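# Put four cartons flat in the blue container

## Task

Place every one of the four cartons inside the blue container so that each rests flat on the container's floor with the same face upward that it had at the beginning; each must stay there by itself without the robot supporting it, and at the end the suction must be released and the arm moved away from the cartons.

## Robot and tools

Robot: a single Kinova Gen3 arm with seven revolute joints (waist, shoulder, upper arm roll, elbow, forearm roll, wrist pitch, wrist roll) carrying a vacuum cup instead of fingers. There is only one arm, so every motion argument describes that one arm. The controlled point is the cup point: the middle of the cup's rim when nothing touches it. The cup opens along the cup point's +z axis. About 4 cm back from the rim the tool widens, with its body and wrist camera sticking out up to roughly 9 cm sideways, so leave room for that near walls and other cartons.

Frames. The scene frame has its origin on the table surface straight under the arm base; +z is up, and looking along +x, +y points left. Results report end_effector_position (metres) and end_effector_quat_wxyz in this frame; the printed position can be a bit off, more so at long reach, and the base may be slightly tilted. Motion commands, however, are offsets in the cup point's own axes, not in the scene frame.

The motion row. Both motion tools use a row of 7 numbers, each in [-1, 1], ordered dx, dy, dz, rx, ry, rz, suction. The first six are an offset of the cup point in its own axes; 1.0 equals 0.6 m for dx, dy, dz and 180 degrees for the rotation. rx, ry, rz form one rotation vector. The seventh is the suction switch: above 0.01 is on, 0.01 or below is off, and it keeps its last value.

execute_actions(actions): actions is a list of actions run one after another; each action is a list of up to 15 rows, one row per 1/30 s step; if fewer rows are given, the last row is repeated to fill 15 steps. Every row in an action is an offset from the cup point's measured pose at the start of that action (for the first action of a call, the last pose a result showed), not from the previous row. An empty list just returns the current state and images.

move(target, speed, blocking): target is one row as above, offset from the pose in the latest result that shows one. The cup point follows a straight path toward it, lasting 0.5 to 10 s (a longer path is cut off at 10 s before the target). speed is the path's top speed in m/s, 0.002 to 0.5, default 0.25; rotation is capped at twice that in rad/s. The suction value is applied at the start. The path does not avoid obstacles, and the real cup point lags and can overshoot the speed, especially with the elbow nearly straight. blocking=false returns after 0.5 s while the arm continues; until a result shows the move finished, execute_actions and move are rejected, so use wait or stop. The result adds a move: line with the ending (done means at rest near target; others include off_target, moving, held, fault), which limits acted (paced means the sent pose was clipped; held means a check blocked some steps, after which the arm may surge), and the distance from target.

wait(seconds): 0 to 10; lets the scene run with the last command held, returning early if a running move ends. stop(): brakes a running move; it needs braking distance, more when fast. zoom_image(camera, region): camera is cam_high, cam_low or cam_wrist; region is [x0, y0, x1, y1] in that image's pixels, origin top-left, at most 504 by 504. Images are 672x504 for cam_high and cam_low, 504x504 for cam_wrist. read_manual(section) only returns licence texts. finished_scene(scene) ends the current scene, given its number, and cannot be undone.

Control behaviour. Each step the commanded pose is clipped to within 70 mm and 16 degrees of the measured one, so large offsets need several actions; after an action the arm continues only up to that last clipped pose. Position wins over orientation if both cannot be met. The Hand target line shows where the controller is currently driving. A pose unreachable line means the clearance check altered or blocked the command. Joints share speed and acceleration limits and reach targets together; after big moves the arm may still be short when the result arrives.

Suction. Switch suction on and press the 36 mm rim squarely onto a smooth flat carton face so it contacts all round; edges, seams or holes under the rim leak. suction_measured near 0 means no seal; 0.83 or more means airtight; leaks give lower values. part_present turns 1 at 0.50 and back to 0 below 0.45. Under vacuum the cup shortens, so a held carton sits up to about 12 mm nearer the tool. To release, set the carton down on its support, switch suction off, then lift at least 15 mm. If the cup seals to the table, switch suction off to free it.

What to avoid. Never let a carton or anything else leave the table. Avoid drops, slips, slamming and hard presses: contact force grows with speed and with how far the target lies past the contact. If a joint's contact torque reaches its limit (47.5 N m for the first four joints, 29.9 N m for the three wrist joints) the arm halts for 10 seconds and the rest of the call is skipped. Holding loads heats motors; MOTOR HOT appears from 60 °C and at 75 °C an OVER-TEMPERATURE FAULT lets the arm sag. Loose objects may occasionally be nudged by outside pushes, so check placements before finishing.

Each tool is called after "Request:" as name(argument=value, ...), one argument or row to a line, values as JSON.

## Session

Request:
execute_actions(
  actions=[],
)

Scene clock: 0.00 s.
end_effector_position=(+0.4473, -0.0051, +0.2421) suction_measured=0.01 part_present=0 end_effector_quat_wxyz=(+0.002, +0.009, +1.000, -0.004)
Joint positions: [-0.056  0.433  0.     1.659 -0.001  1.054  3.083]
Joint velocities: [ 0. -0.  0. -0.  0.  0. -0.]
Joint torques (N m, as the joint torque sensors report them, + toward a larger angle): no reading
Hand target: +0.447, -0.005, +0.242; +0.002, +0.009, +1.000, -0.004

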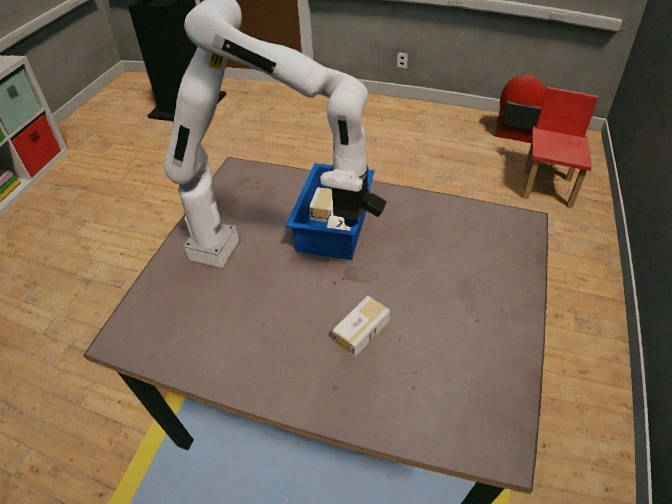

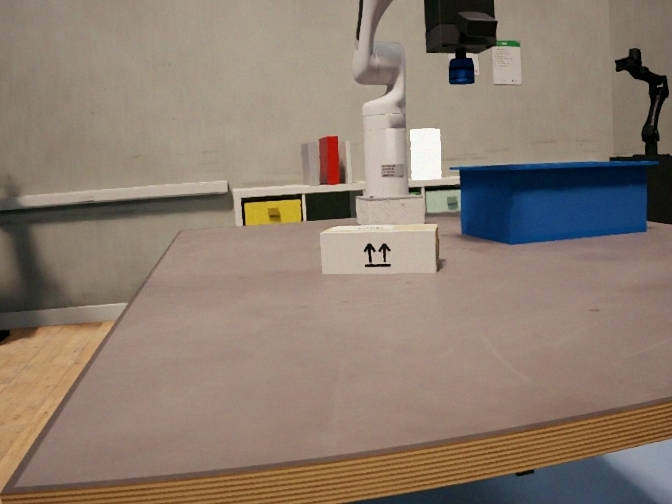

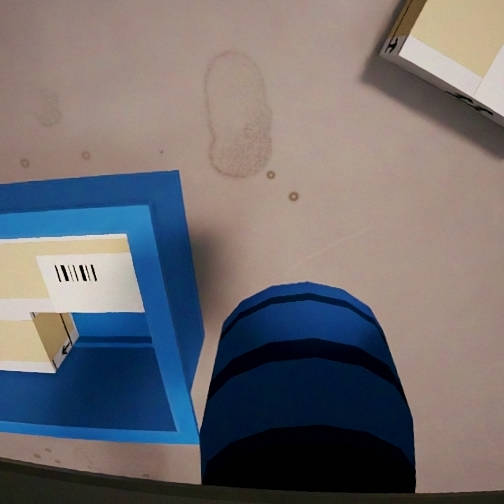

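Request:
move(
  target=[0.15,0.33,-0.2,0,0,0,0],
  speed=0.35,
)

Scene clock: 2.03 s.
end_effector_position=(+0.3598, +0.1945, +0.3598) suction_measured=0.01 part_present=0 end_effector_quat_wxyz=(+0.002, +0.009, +1.000, -0.004)
Joint positions: [-0.458  0.249 -0.137  1.522  0.033  1.376  2.54 ]
Joint velocities: [-0.004  0.002 -0.002 -0.002  0.002  0.002 -0.002]
Joint torques (N m, as the joint torque sensors report them, + toward a larger angle): [  0.22 -13.17  -0.07  -8.6    0.12  -0.11  -0.09]
Hand target: +0.360, +0.195, +0.360; +0.002, +0.009, +1.000, -0.005
Off the commanded pose: 0.001 m, 0 deg.
move: done

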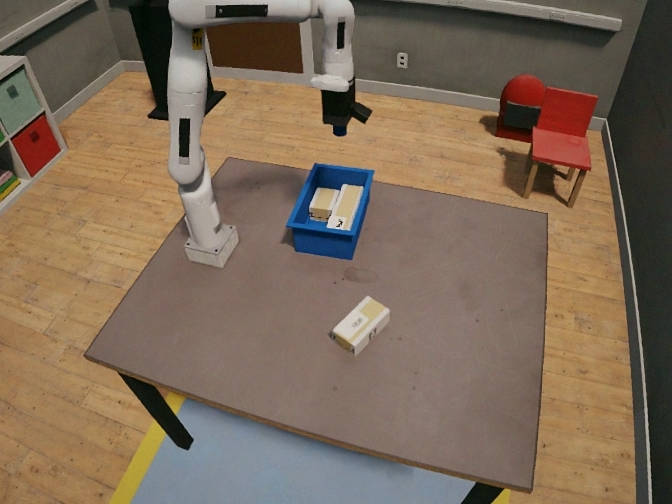

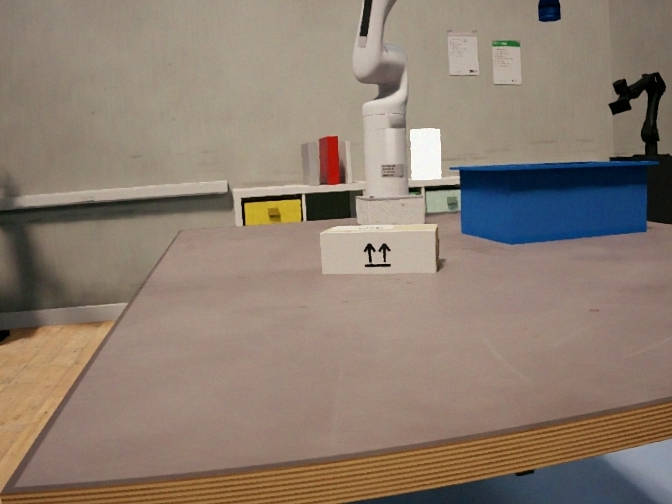

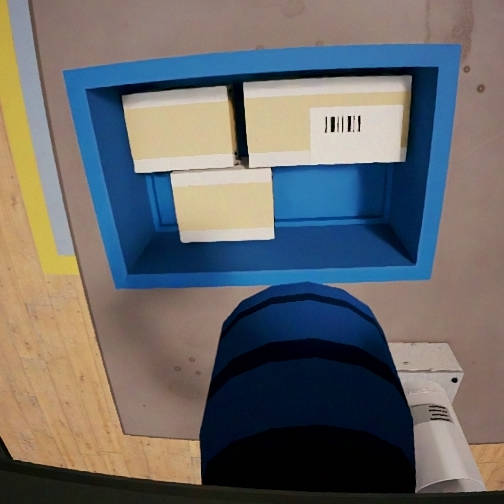

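Request:
move(
  target=[0.12,0.066,0.267,0,0,0.479,0],
  speed=0.4,
)

Scene clock: 10.67 s.
end_effector_position=(+0.2897, +0.2332, +0.1991) suction_measured=0.01 part_present=0 end_effector_quat_wxyz=(+0.005, +0.691, +0.723, -0.002)
Joint positions: [-0.792  0.338  0.047  1.971 -0.022  0.836  0.9  ]
Joint velocities: [-0.006  0.001 -0.002  0.002  0.005 -0.002 -0.009]
Joint torques (N m, as the joint torque sensors report them, + toward a larger angle): [  0.48 -12.75   0.56  -6.57   0.44   0.    -0.09]
Hand target: +0.289, +0.233, +0.199; +0.005, +0.690, +0.723, -0.002
Off the commanded pose: 0.001 m, 0 deg.
move: done

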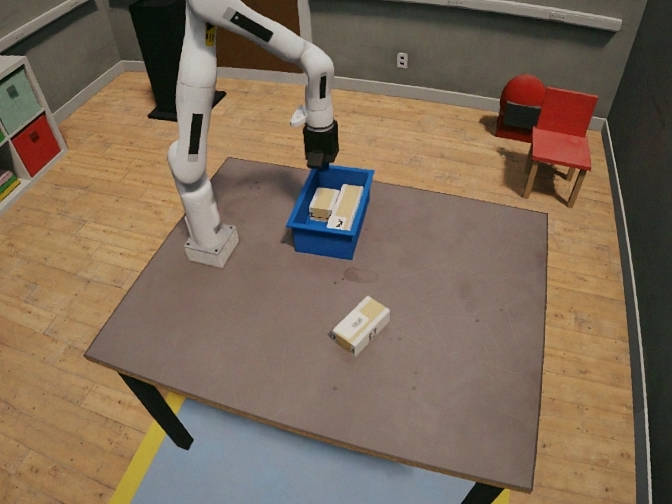

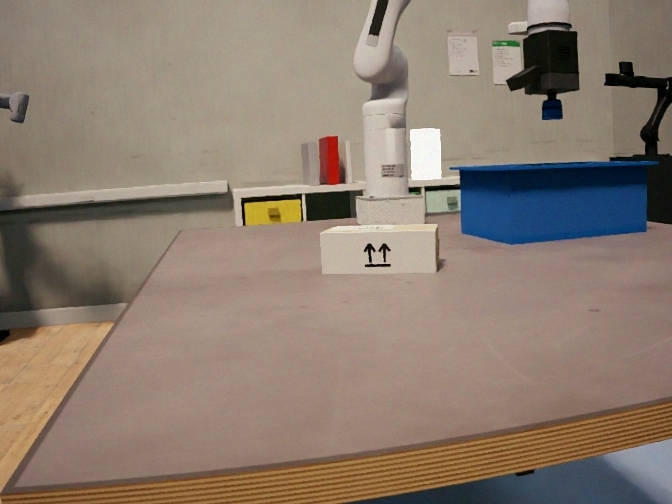

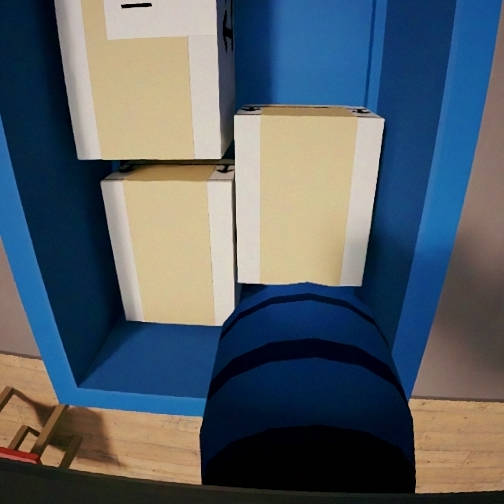

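Request:
move(
  target=[0.008,-0.013,0.18,0,0,0,0],
  speed=0.2,
)

Request:
move(
  target=[0,0,0.03,0,0,0,1],
  speed=0.02,
)

Scene clock: 14.23 s.
end_effector_position=(+0.2825, +0.2366, +0.0914) suction_measured=0.01 part_present=0 end_effector_quat_wxyz=(+0.005, +0.691, +0.723, -0.002)
Joint positions: [-0.8    0.56   0.028  2.102 -0.034  0.483  0.886]
Joint velocities: [-0.     0.005 -0.     0.001 -0.    -0.001 -0.   ]
Joint torques (N m, as the joint torque sensors report them, + toward a larger angle): [  0.35 -14.02   0.43  -4.36   0.2   -0.14  -0.02]
Hand target: +0.282, +0.237, +0.091; +0.005, +0.691, +0.723, -0.002
Off the commanded pose: 0.000 m, 0 deg.
move: done

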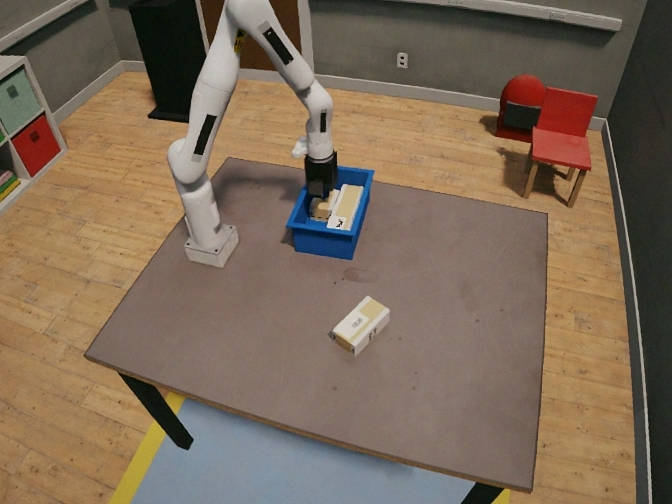

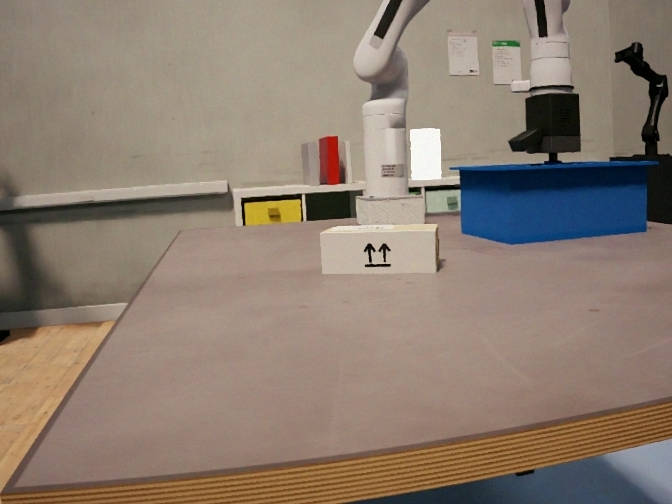

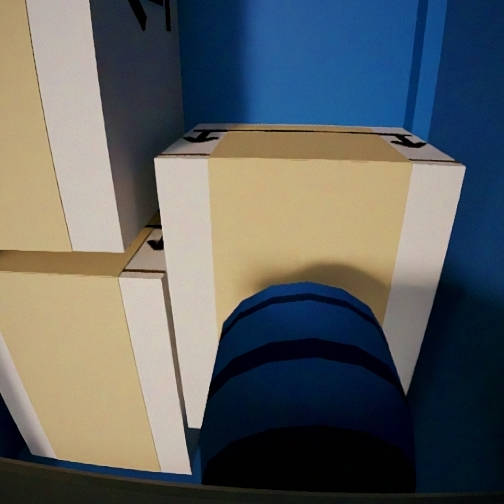

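Scene clock: 15.37 s.
end_effector_position=(+0.2826, +0.2365, +0.0736) suction_measured=0.01 part_present=0 end_effector_quat_wxyz=(+0.005, +0.691, +0.723, -0.002)
Joint positions: [-0.797  0.604  0.025  2.113 -0.035  0.427  0.888]
Joint velocities: [ 0.001  0.006 -0.001  0.001 -0.    -0.004  0.   ]
Joint torques (N m, as the joint torque sensors report them, + toward a larger angle): [  0.63 -14.47   0.36  -3.91   0.1   -0.07  -0.16]
Hand target: +0.283, +0.236, +0.073; +0.005, +0.691, +0.723, -0.002
Off the commanded pose: 0.000 m, 0 deg.
move: done

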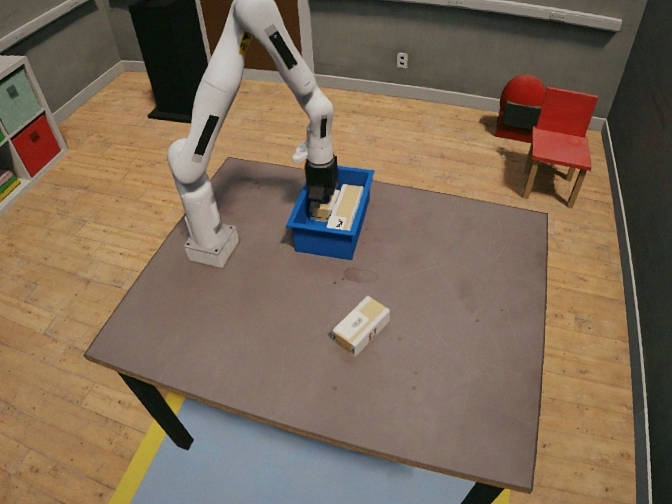

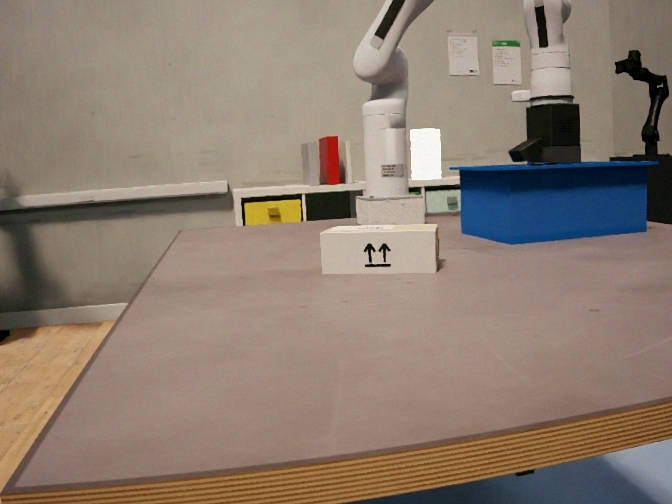

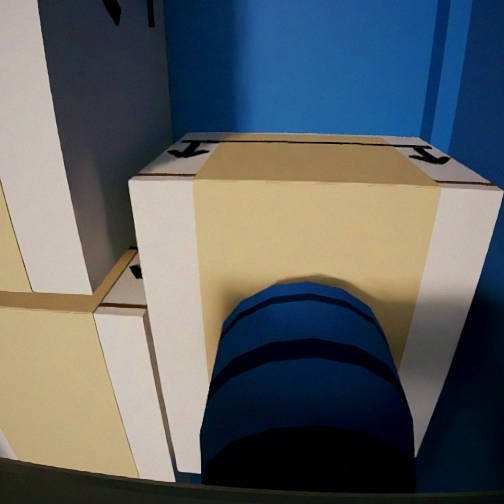

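Request:
move(
  target=[0,0.007,0.02,0,0,0,1],
  speed=0.02,
)

Scene clock: 17.60 s.
end_effector_position=(+0.2869, +0.2367, +0.0618) suction_measured=0.91 part_present=1 end_effector_quat_wxyz=(+0.005, +0.691, +0.723, -0.001)
Joint positions: [-0.788  0.637  0.022  2.108 -0.035  0.399  0.894]
Joint velocities: [ 0.002  0.004 -0.001 -0.001 -0.001 -0.002  0.001]
Joint torques (N m, as the joint torque sensors report them, + toward a larger angle): [  0.41 -15.71   0.57  -4.11   0.11  -0.1   -0.3 ]
Hand target: +0.287, +0.237, +0.062; +0.005, +0.691, +0.723, -0.002
Off the commanded pose: 0.000 m, 0 deg.
move: done

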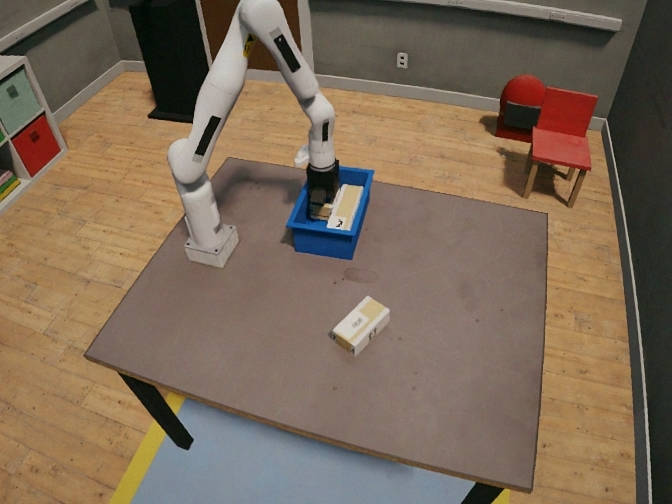

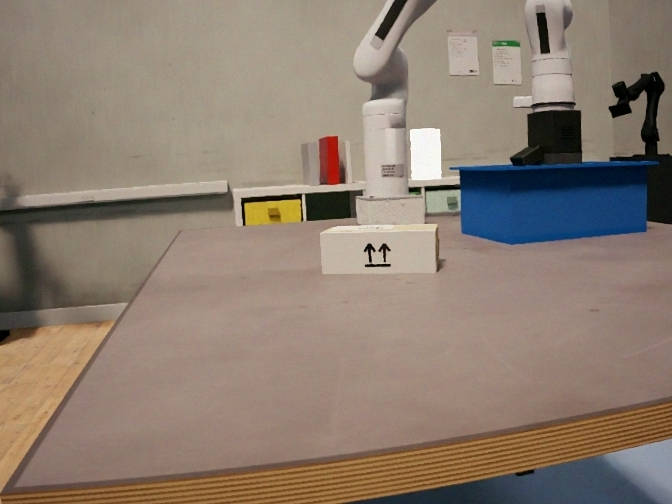

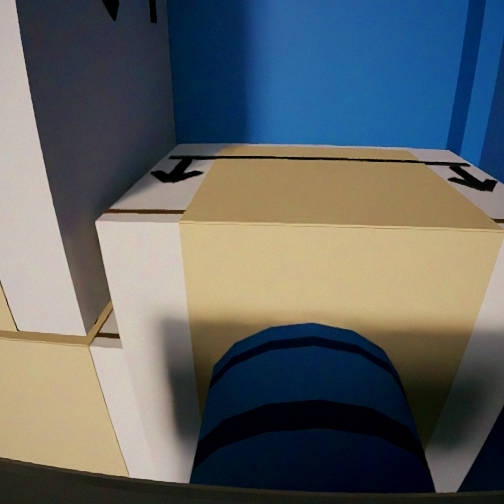

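Request:
move(
  target=[0.055,0,0.006,0,0,0,1],
  speed=0.04,
)

Request:
move(
  target=[0,0,0.008,0,0,0,1],
  speed=0.01,
)

Scene clock: 19.47 s.
end_effector_position=(+0.2854, +0.2694, +0.0580) suction_measured=0.93 part_present=1 end_effector_quat_wxyz=(+0.005, +0.691, +0.723, -0.001)
Joint positions: [-0.857  0.669  0.031  2.042 -0.047  0.434  0.842]
Joint velocities: [-0.004  0.001  0.    -0.003  0.001  0.    -0.002]
Joint torques (N m, as the joint torque sensors report them, + toward a larger angle): [  0.4  -16.4    0.66  -4.43   0.25  -0.07  -0.18]
Hand target: +0.285, +0.270, +0.058; +0.005, +0.691, +0.723, -0.001
Off the commanded pose: 0.000 m, 0 deg.
move: done

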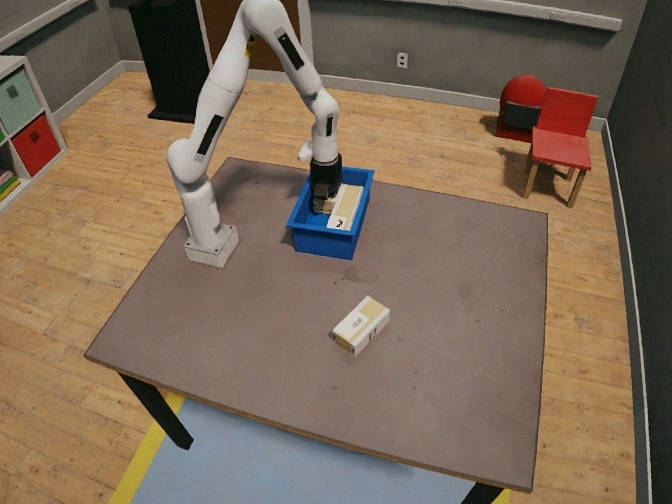

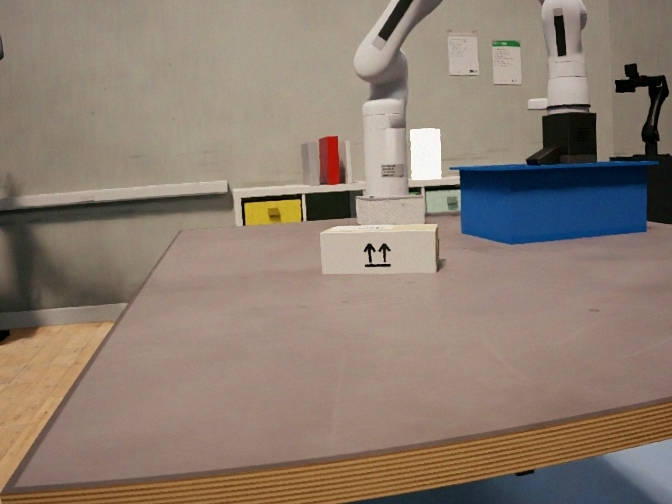

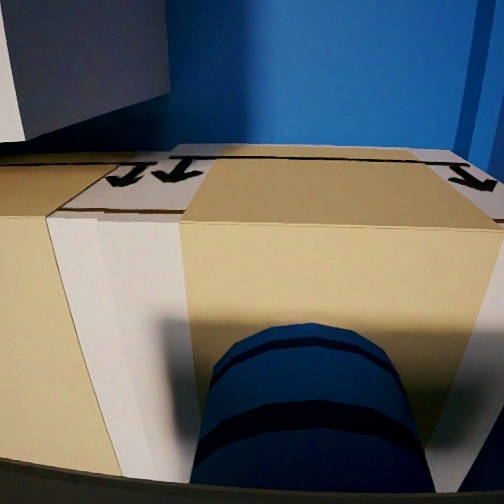

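Scene clock: 20.17 s.
end_effector_position=(+0.2857, +0.2694, +0.0538) suction_measured=0.93 part_present=1 end_effector_quat_wxyz=(+0.005, +0.691, +0.723, -0.001)
Joint positions: [-0.856  0.679  0.03   2.044 -0.047  0.421  0.842]
Joint velocities: [ 0.001 -0.    -0.001  0.001  0.001 -0.001  0.   ]
Joint torques (N m, as the joint torque sensors report them, + toward a larger angle): [  0.09 -15.02   0.41  -4.24   0.28  -0.41  -0.15]
Hand target: +0.285, +0.269, +0.053; +0.005, +0.691, +0.723, -0.001
Off the commanded pose: 0.001 m, 0 deg.
move: done

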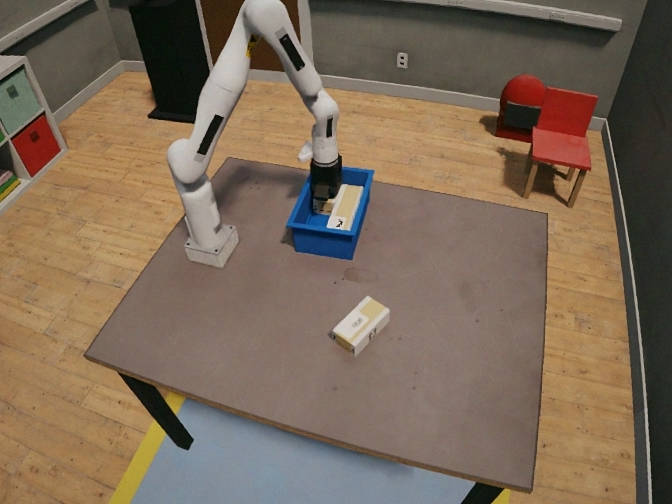

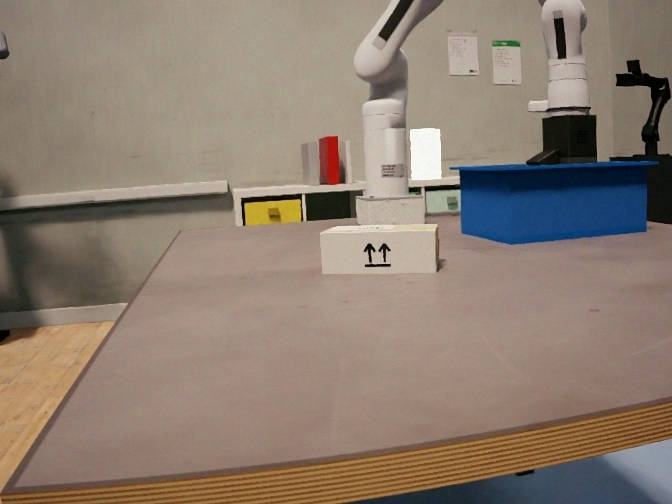

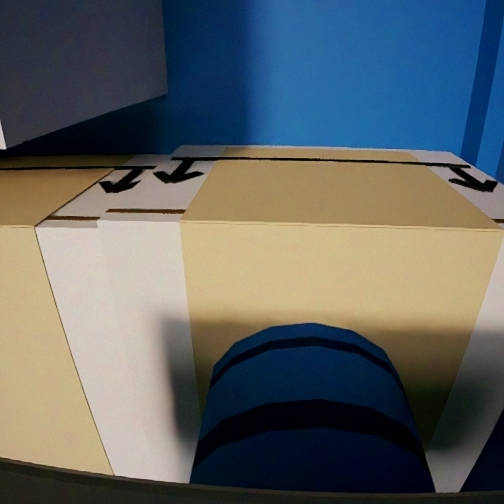

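Request:
execute_actions(
  actions=[
    [[0,0,0,0,0,0,0]],
  ],
)

Request:
move(
  target=[-0.005,0,-0.13,0,0,0,0],
)

Request:
move(
  target=[-0.185,0,-0.13,0,0,-0.999,0],
  speed=0.5,
)

Scene clock: 23.10 s.
end_effector_position=(+0.2863, +0.2699, +0.0557) suction_measured=0.01 part_present=0 end_effector_quat_wxyz=(+0.005, +0.691, +0.723, +0.001)
Joint positions: [-0.856  0.674  0.03   2.044 -0.047  0.423  0.842]
Joint velocities: [ 0.    -0.    -0.001  0.     0.     0.    -0.   ]
Joint torques (N m, as the joint torque sensors report them, + toward a larger angle): [  0.19 -12.01   0.26  -4.33   0.16  -1.02  -0.08]
Hand target: +0.286, +0.269, +0.054; +0.005, +0.691, +0.723, -0.001
Off the commanded pose: 0.002 m, 0 deg.

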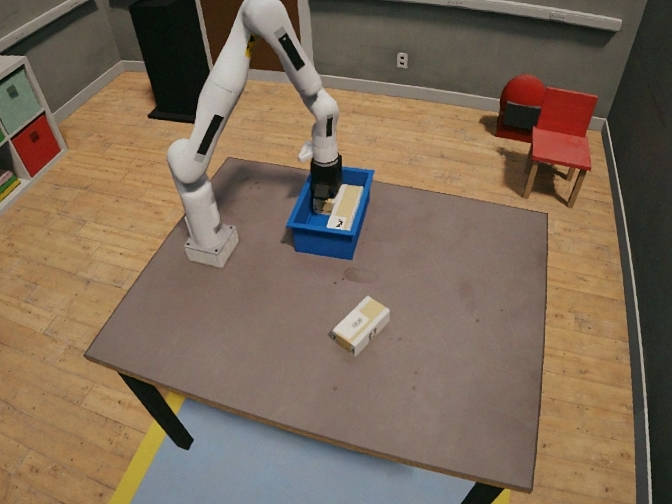

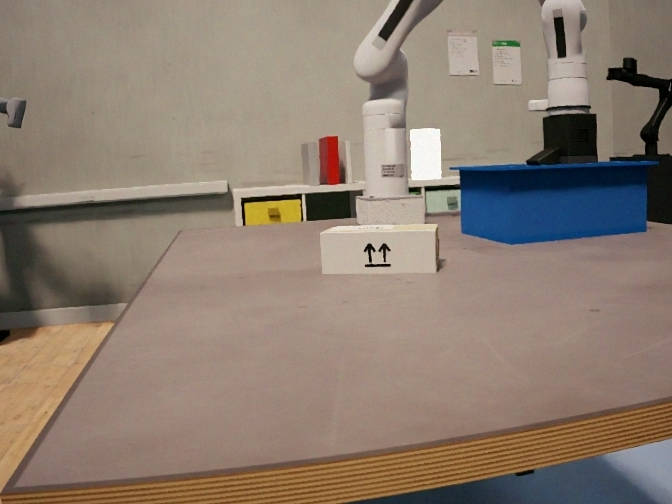

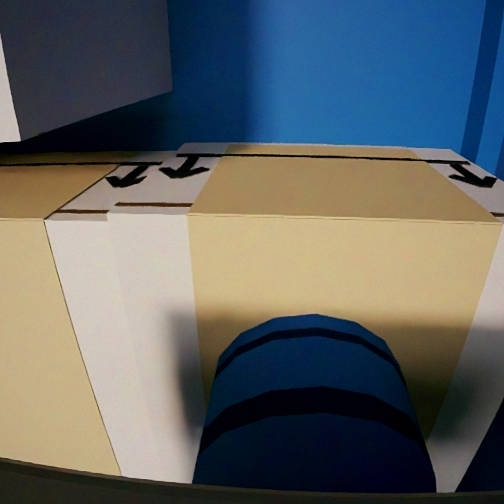

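Scene clock: 24.00 s.
end_effector_position=(+0.2856, +0.2673, +0.1334) suction_measured=0.01 part_present=0 end_effector_quat_wxyz=(+0.005, +0.691, +0.723, +0.000)
Joint positions: [-0.863  0.495  0.046  1.998 -0.037  0.648  0.839]
Joint velocities: [-0.001 -0.007 -0.001 -0.001 -0.     0.001 -0.   ]
Joint torques (N m, as the joint torque sensors report them, + toward a larger angle): [  0.31 -14.3    0.53  -5.79  -0.03   0.07  -0.04]
Hand target: +0.286, +0.267, +0.134; +0.005, +0.691, +0.723, +0.001
Off the commanded pose: 0.000 m, 0 deg.
move: done

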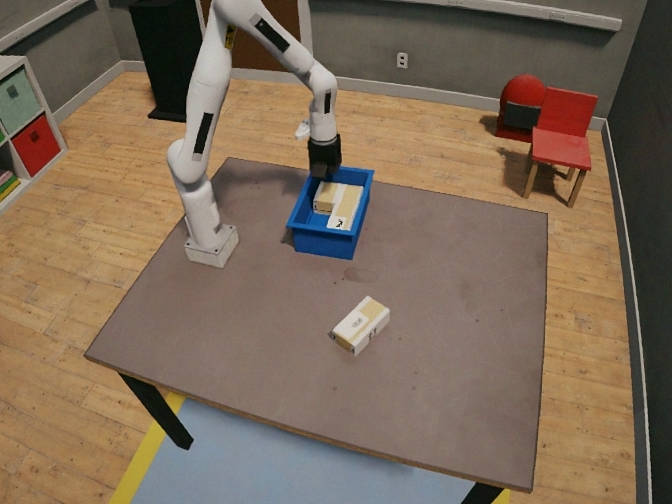

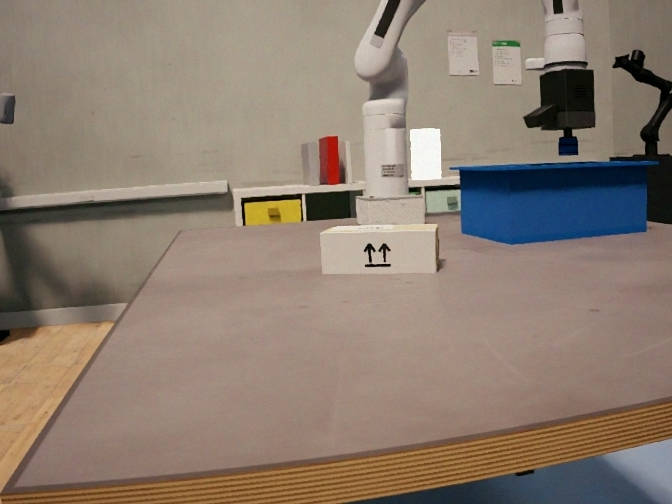

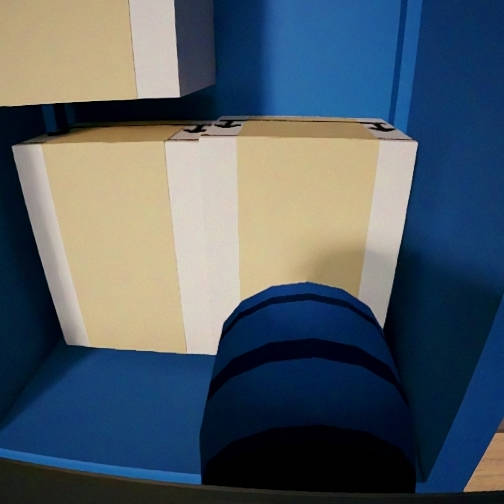

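Scene clock: 27.70 s.
end_effector_position=(+0.2898, +0.1576, +0.2120) suction_measured=0.01 part_present=0 end_effector_quat_wxyz=(-0.000, +0.722, -0.691, +0.005)
Joint positions: [ 0.018  0.3   -0.738  2.059  0.261  0.873  3.905]
Joint velocities: [ 0.013 -0.001  0.005 -0.001 -0.007 -0.001  0.014]
Joint torques (N m, as the joint torque sensors report them, + toward a larger angle): [  0.02 -10.45  -1.47  -6.99   0.28  -0.27  -0.22]
Hand target: +0.290, +0.157, +0.212; -0.000, +0.722, -0.692, +0.005
Off the commanded pose: 0.001 m, 0 deg.
move: done

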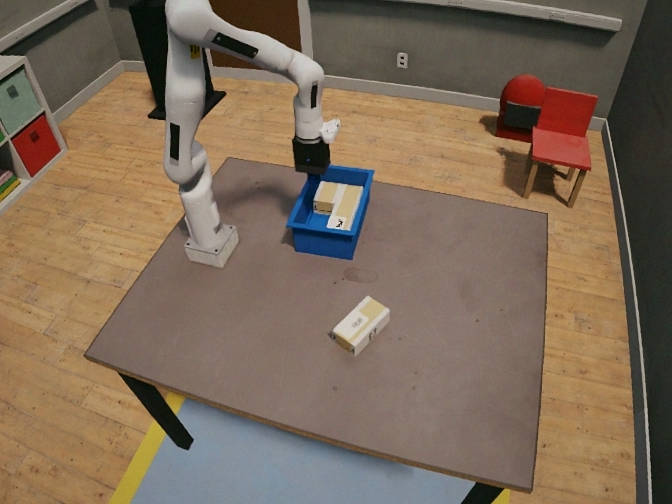

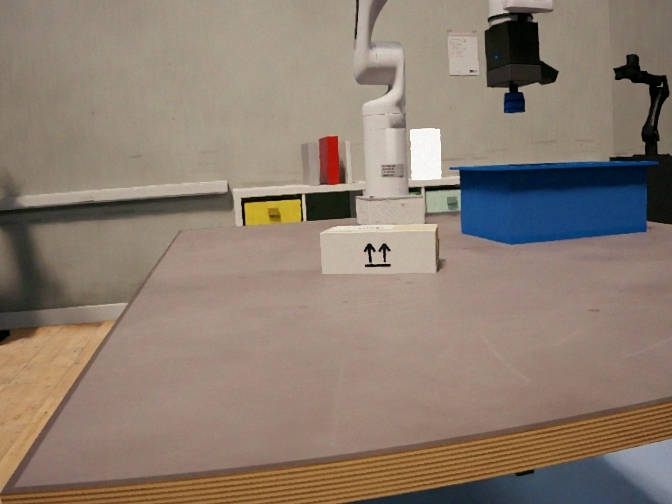

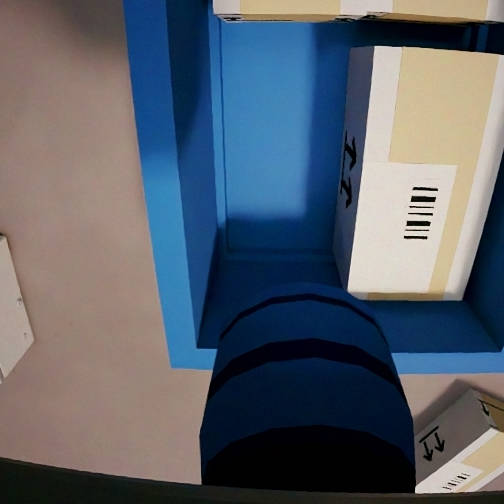

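Request:
move(
  target=[0.55,-0.37,0.02,0,0,0.143,0],
  speed=0.4,
)

Scene clock: 31.63 s.
end_effector_position=(+0.5274, -0.1605, +0.2042) suction_measured=0.01 part_present=0 end_effector_quat_wxyz=(+0.003, -0.550, +0.835, -0.004)
Joint positions: [ 0.469  0.727 -0.425  1.317  0.299  1.16   4.344]
Joint velocities: [-0.002  0.013  0.002 -0.008 -0.001  0.005  0.001]
Joint torques (N m, as the joint torque sensors report them, + toward a larger angle): [  0.1  -19.84  -1.99  -8.25   0.21  -0.11  -0.26]
Hand target: +0.527, -0.160, +0.204; +0.002, -0.550, +0.835, -0.003
Off the commanded pose: 0.002 m, 0 deg.
move: done; limits=paced

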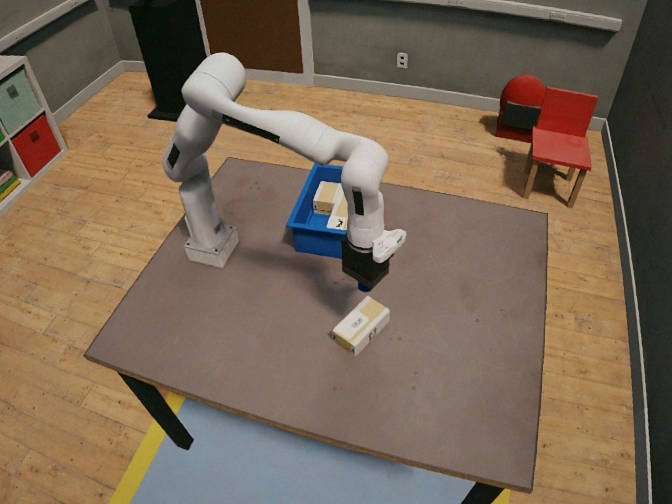

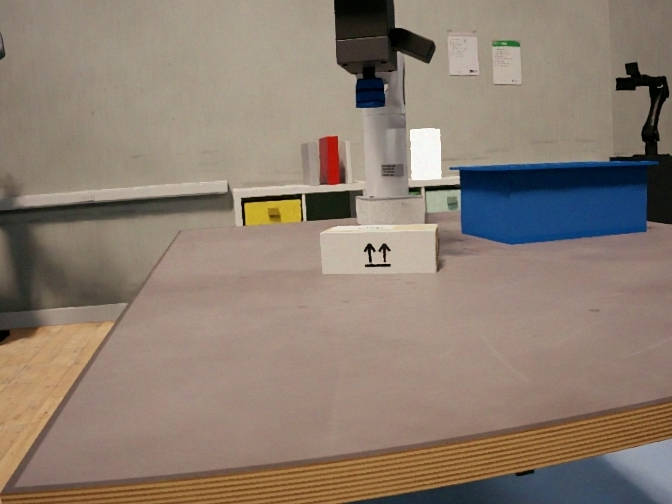

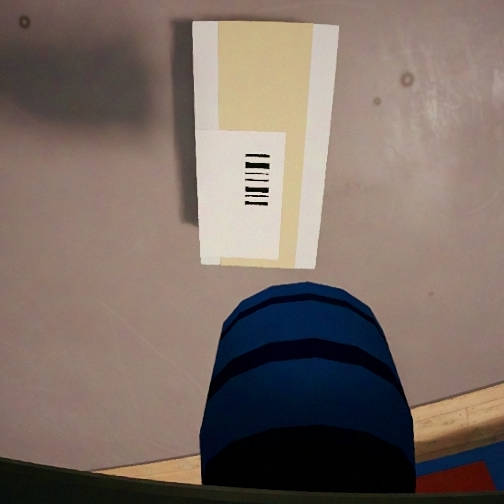

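Request:
move(
  target=[-0.013,0,0.225,0,0,0.0067,0],
  speed=0.2,
)

Request:
move(
  target=[0,0,0.03,0,0,0,1],
  speed=0.02,
)

Scene clock: 35.47 s.
end_effector_position=(+0.5318, -0.1541, +0.0695) suction_measured=0.01 part_present=0 end_effector_quat_wxyz=(+0.003, -0.541, +0.841, -0.004)
Joint positions: [ 0.429  0.91  -0.369  1.437  0.377  0.865  4.246]
Joint velocities: [-0.001  0.004 -0.    -0.    -0.001 -0.001 -0.001]
Joint torques (N m, as the joint torque sensors report them, + toward a larger angle): [  0.42 -20.78  -2.07  -6.82   0.06  -0.15  -0.13]
Hand target: +0.532, -0.154, +0.069; +0.003, -0.541, +0.841, -0.004
Off the commanded pose: 0.000 m, 0 deg.
move: done

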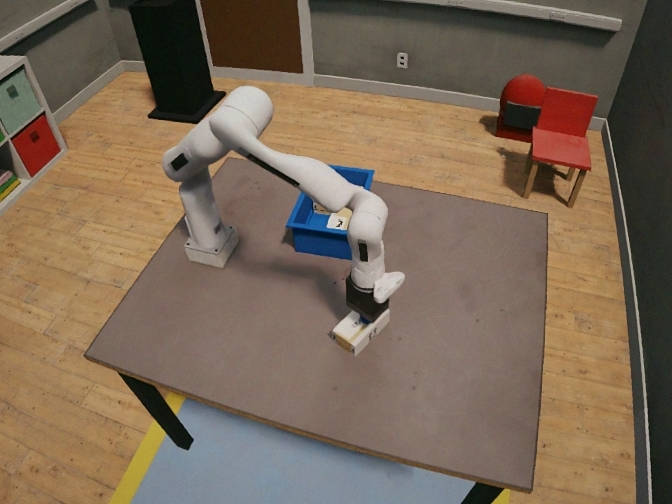

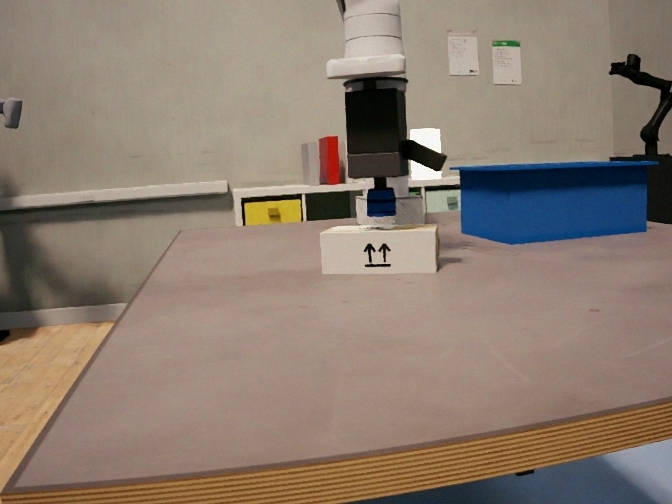

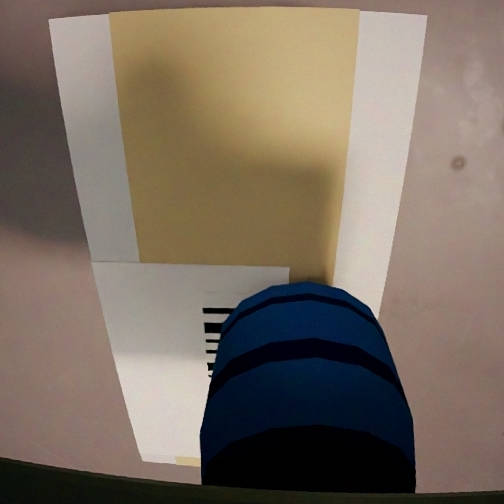

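Scene clock: 36.67 s.
end_effector_position=(+0.5316, -0.1542, +0.0511) suction_measured=0.75 part_present=1 end_effector_quat_wxyz=(+0.002, -0.541, +0.841, -0.004)
Joint positions: [ 0.424  0.939 -0.359  1.443  0.388  0.83   4.238]
Joint velocities: [-0.002 -0.007 -0.003 -0.001 -0.002  0.005 -0.001]
Joint torques (N m, as the joint torque sensors report them, + toward a larger angle): [  0.16 -22.79  -1.82  -7.01   0.13  -0.02  -0.11]
Hand target: +0.532, -0.154, +0.052; +0.003, -0.541, +0.841, -0.004
Off the commanded pose: 0.001 m, 0 deg.
move: done

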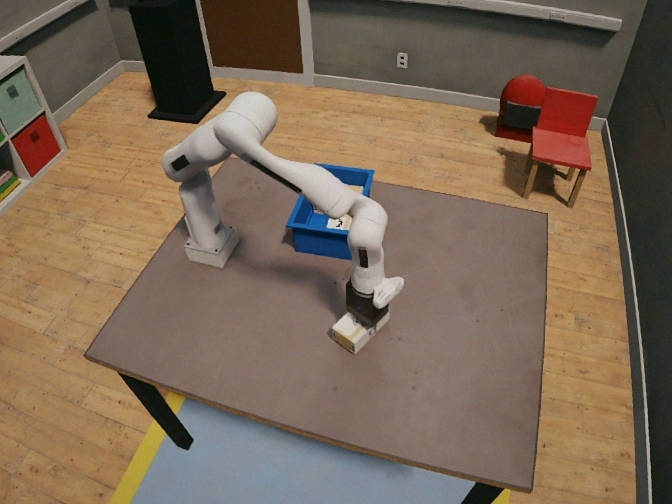

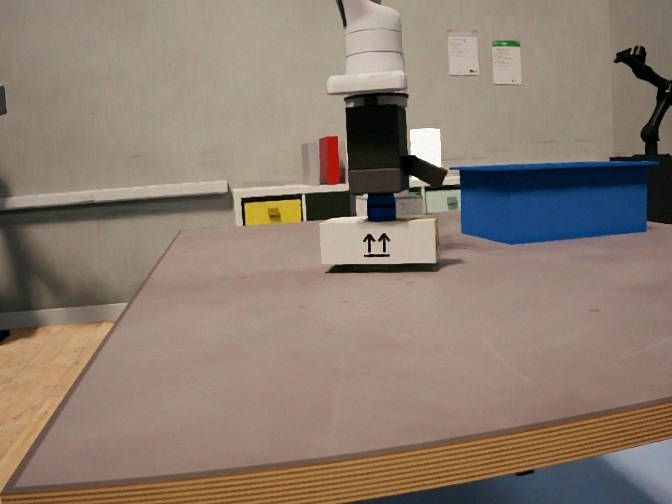

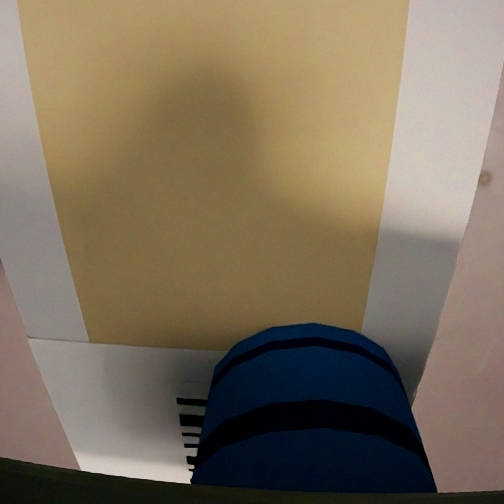

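Request:
move(
  target=[0,0,-0.22,0,0,0,1],
  speed=0.2,
)

Scene clock: 40.30 s.
end_effector_position=(+0.5304, -0.1535, +0.1829) suction_measured=0.93 part_present=1 end_effector_quat_wxyz=(+0.002, -0.541, +0.841, -0.004)
Joint positions: [ 0.451  0.752 -0.414  1.342  0.307  1.111  4.302]
Joint velocities: [-0.    -0.002 -0.001 -0.001 -0.     0.002  0.   ]
Joint torques (N m, as the joint torque sensors report them, + toward a larger angle): [  0.18 -21.22  -2.1   -8.09   0.2   -0.24  -0.08]
Hand target: +0.530, -0.154, +0.183; +0.002, -0.541, +0.841, -0.004
Off the commanded pose: 0.000 m, 0 deg.
move: done

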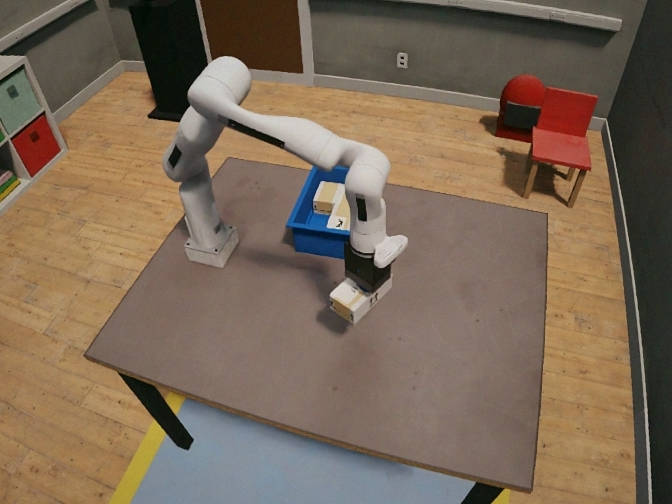

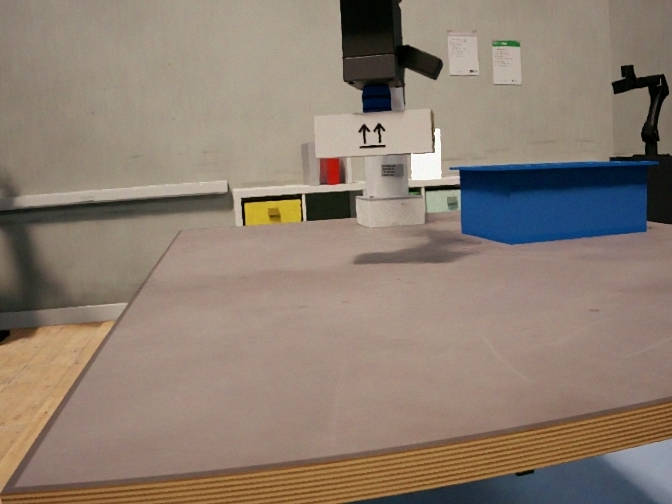

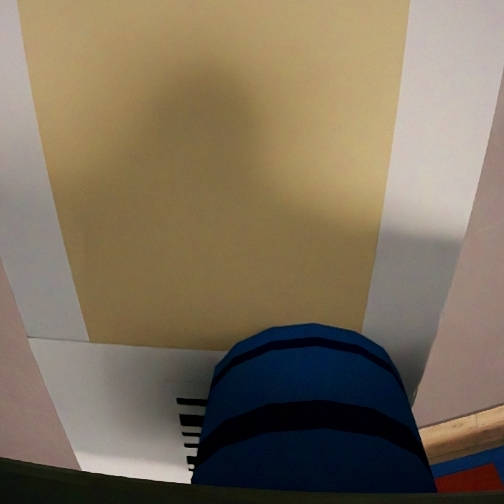

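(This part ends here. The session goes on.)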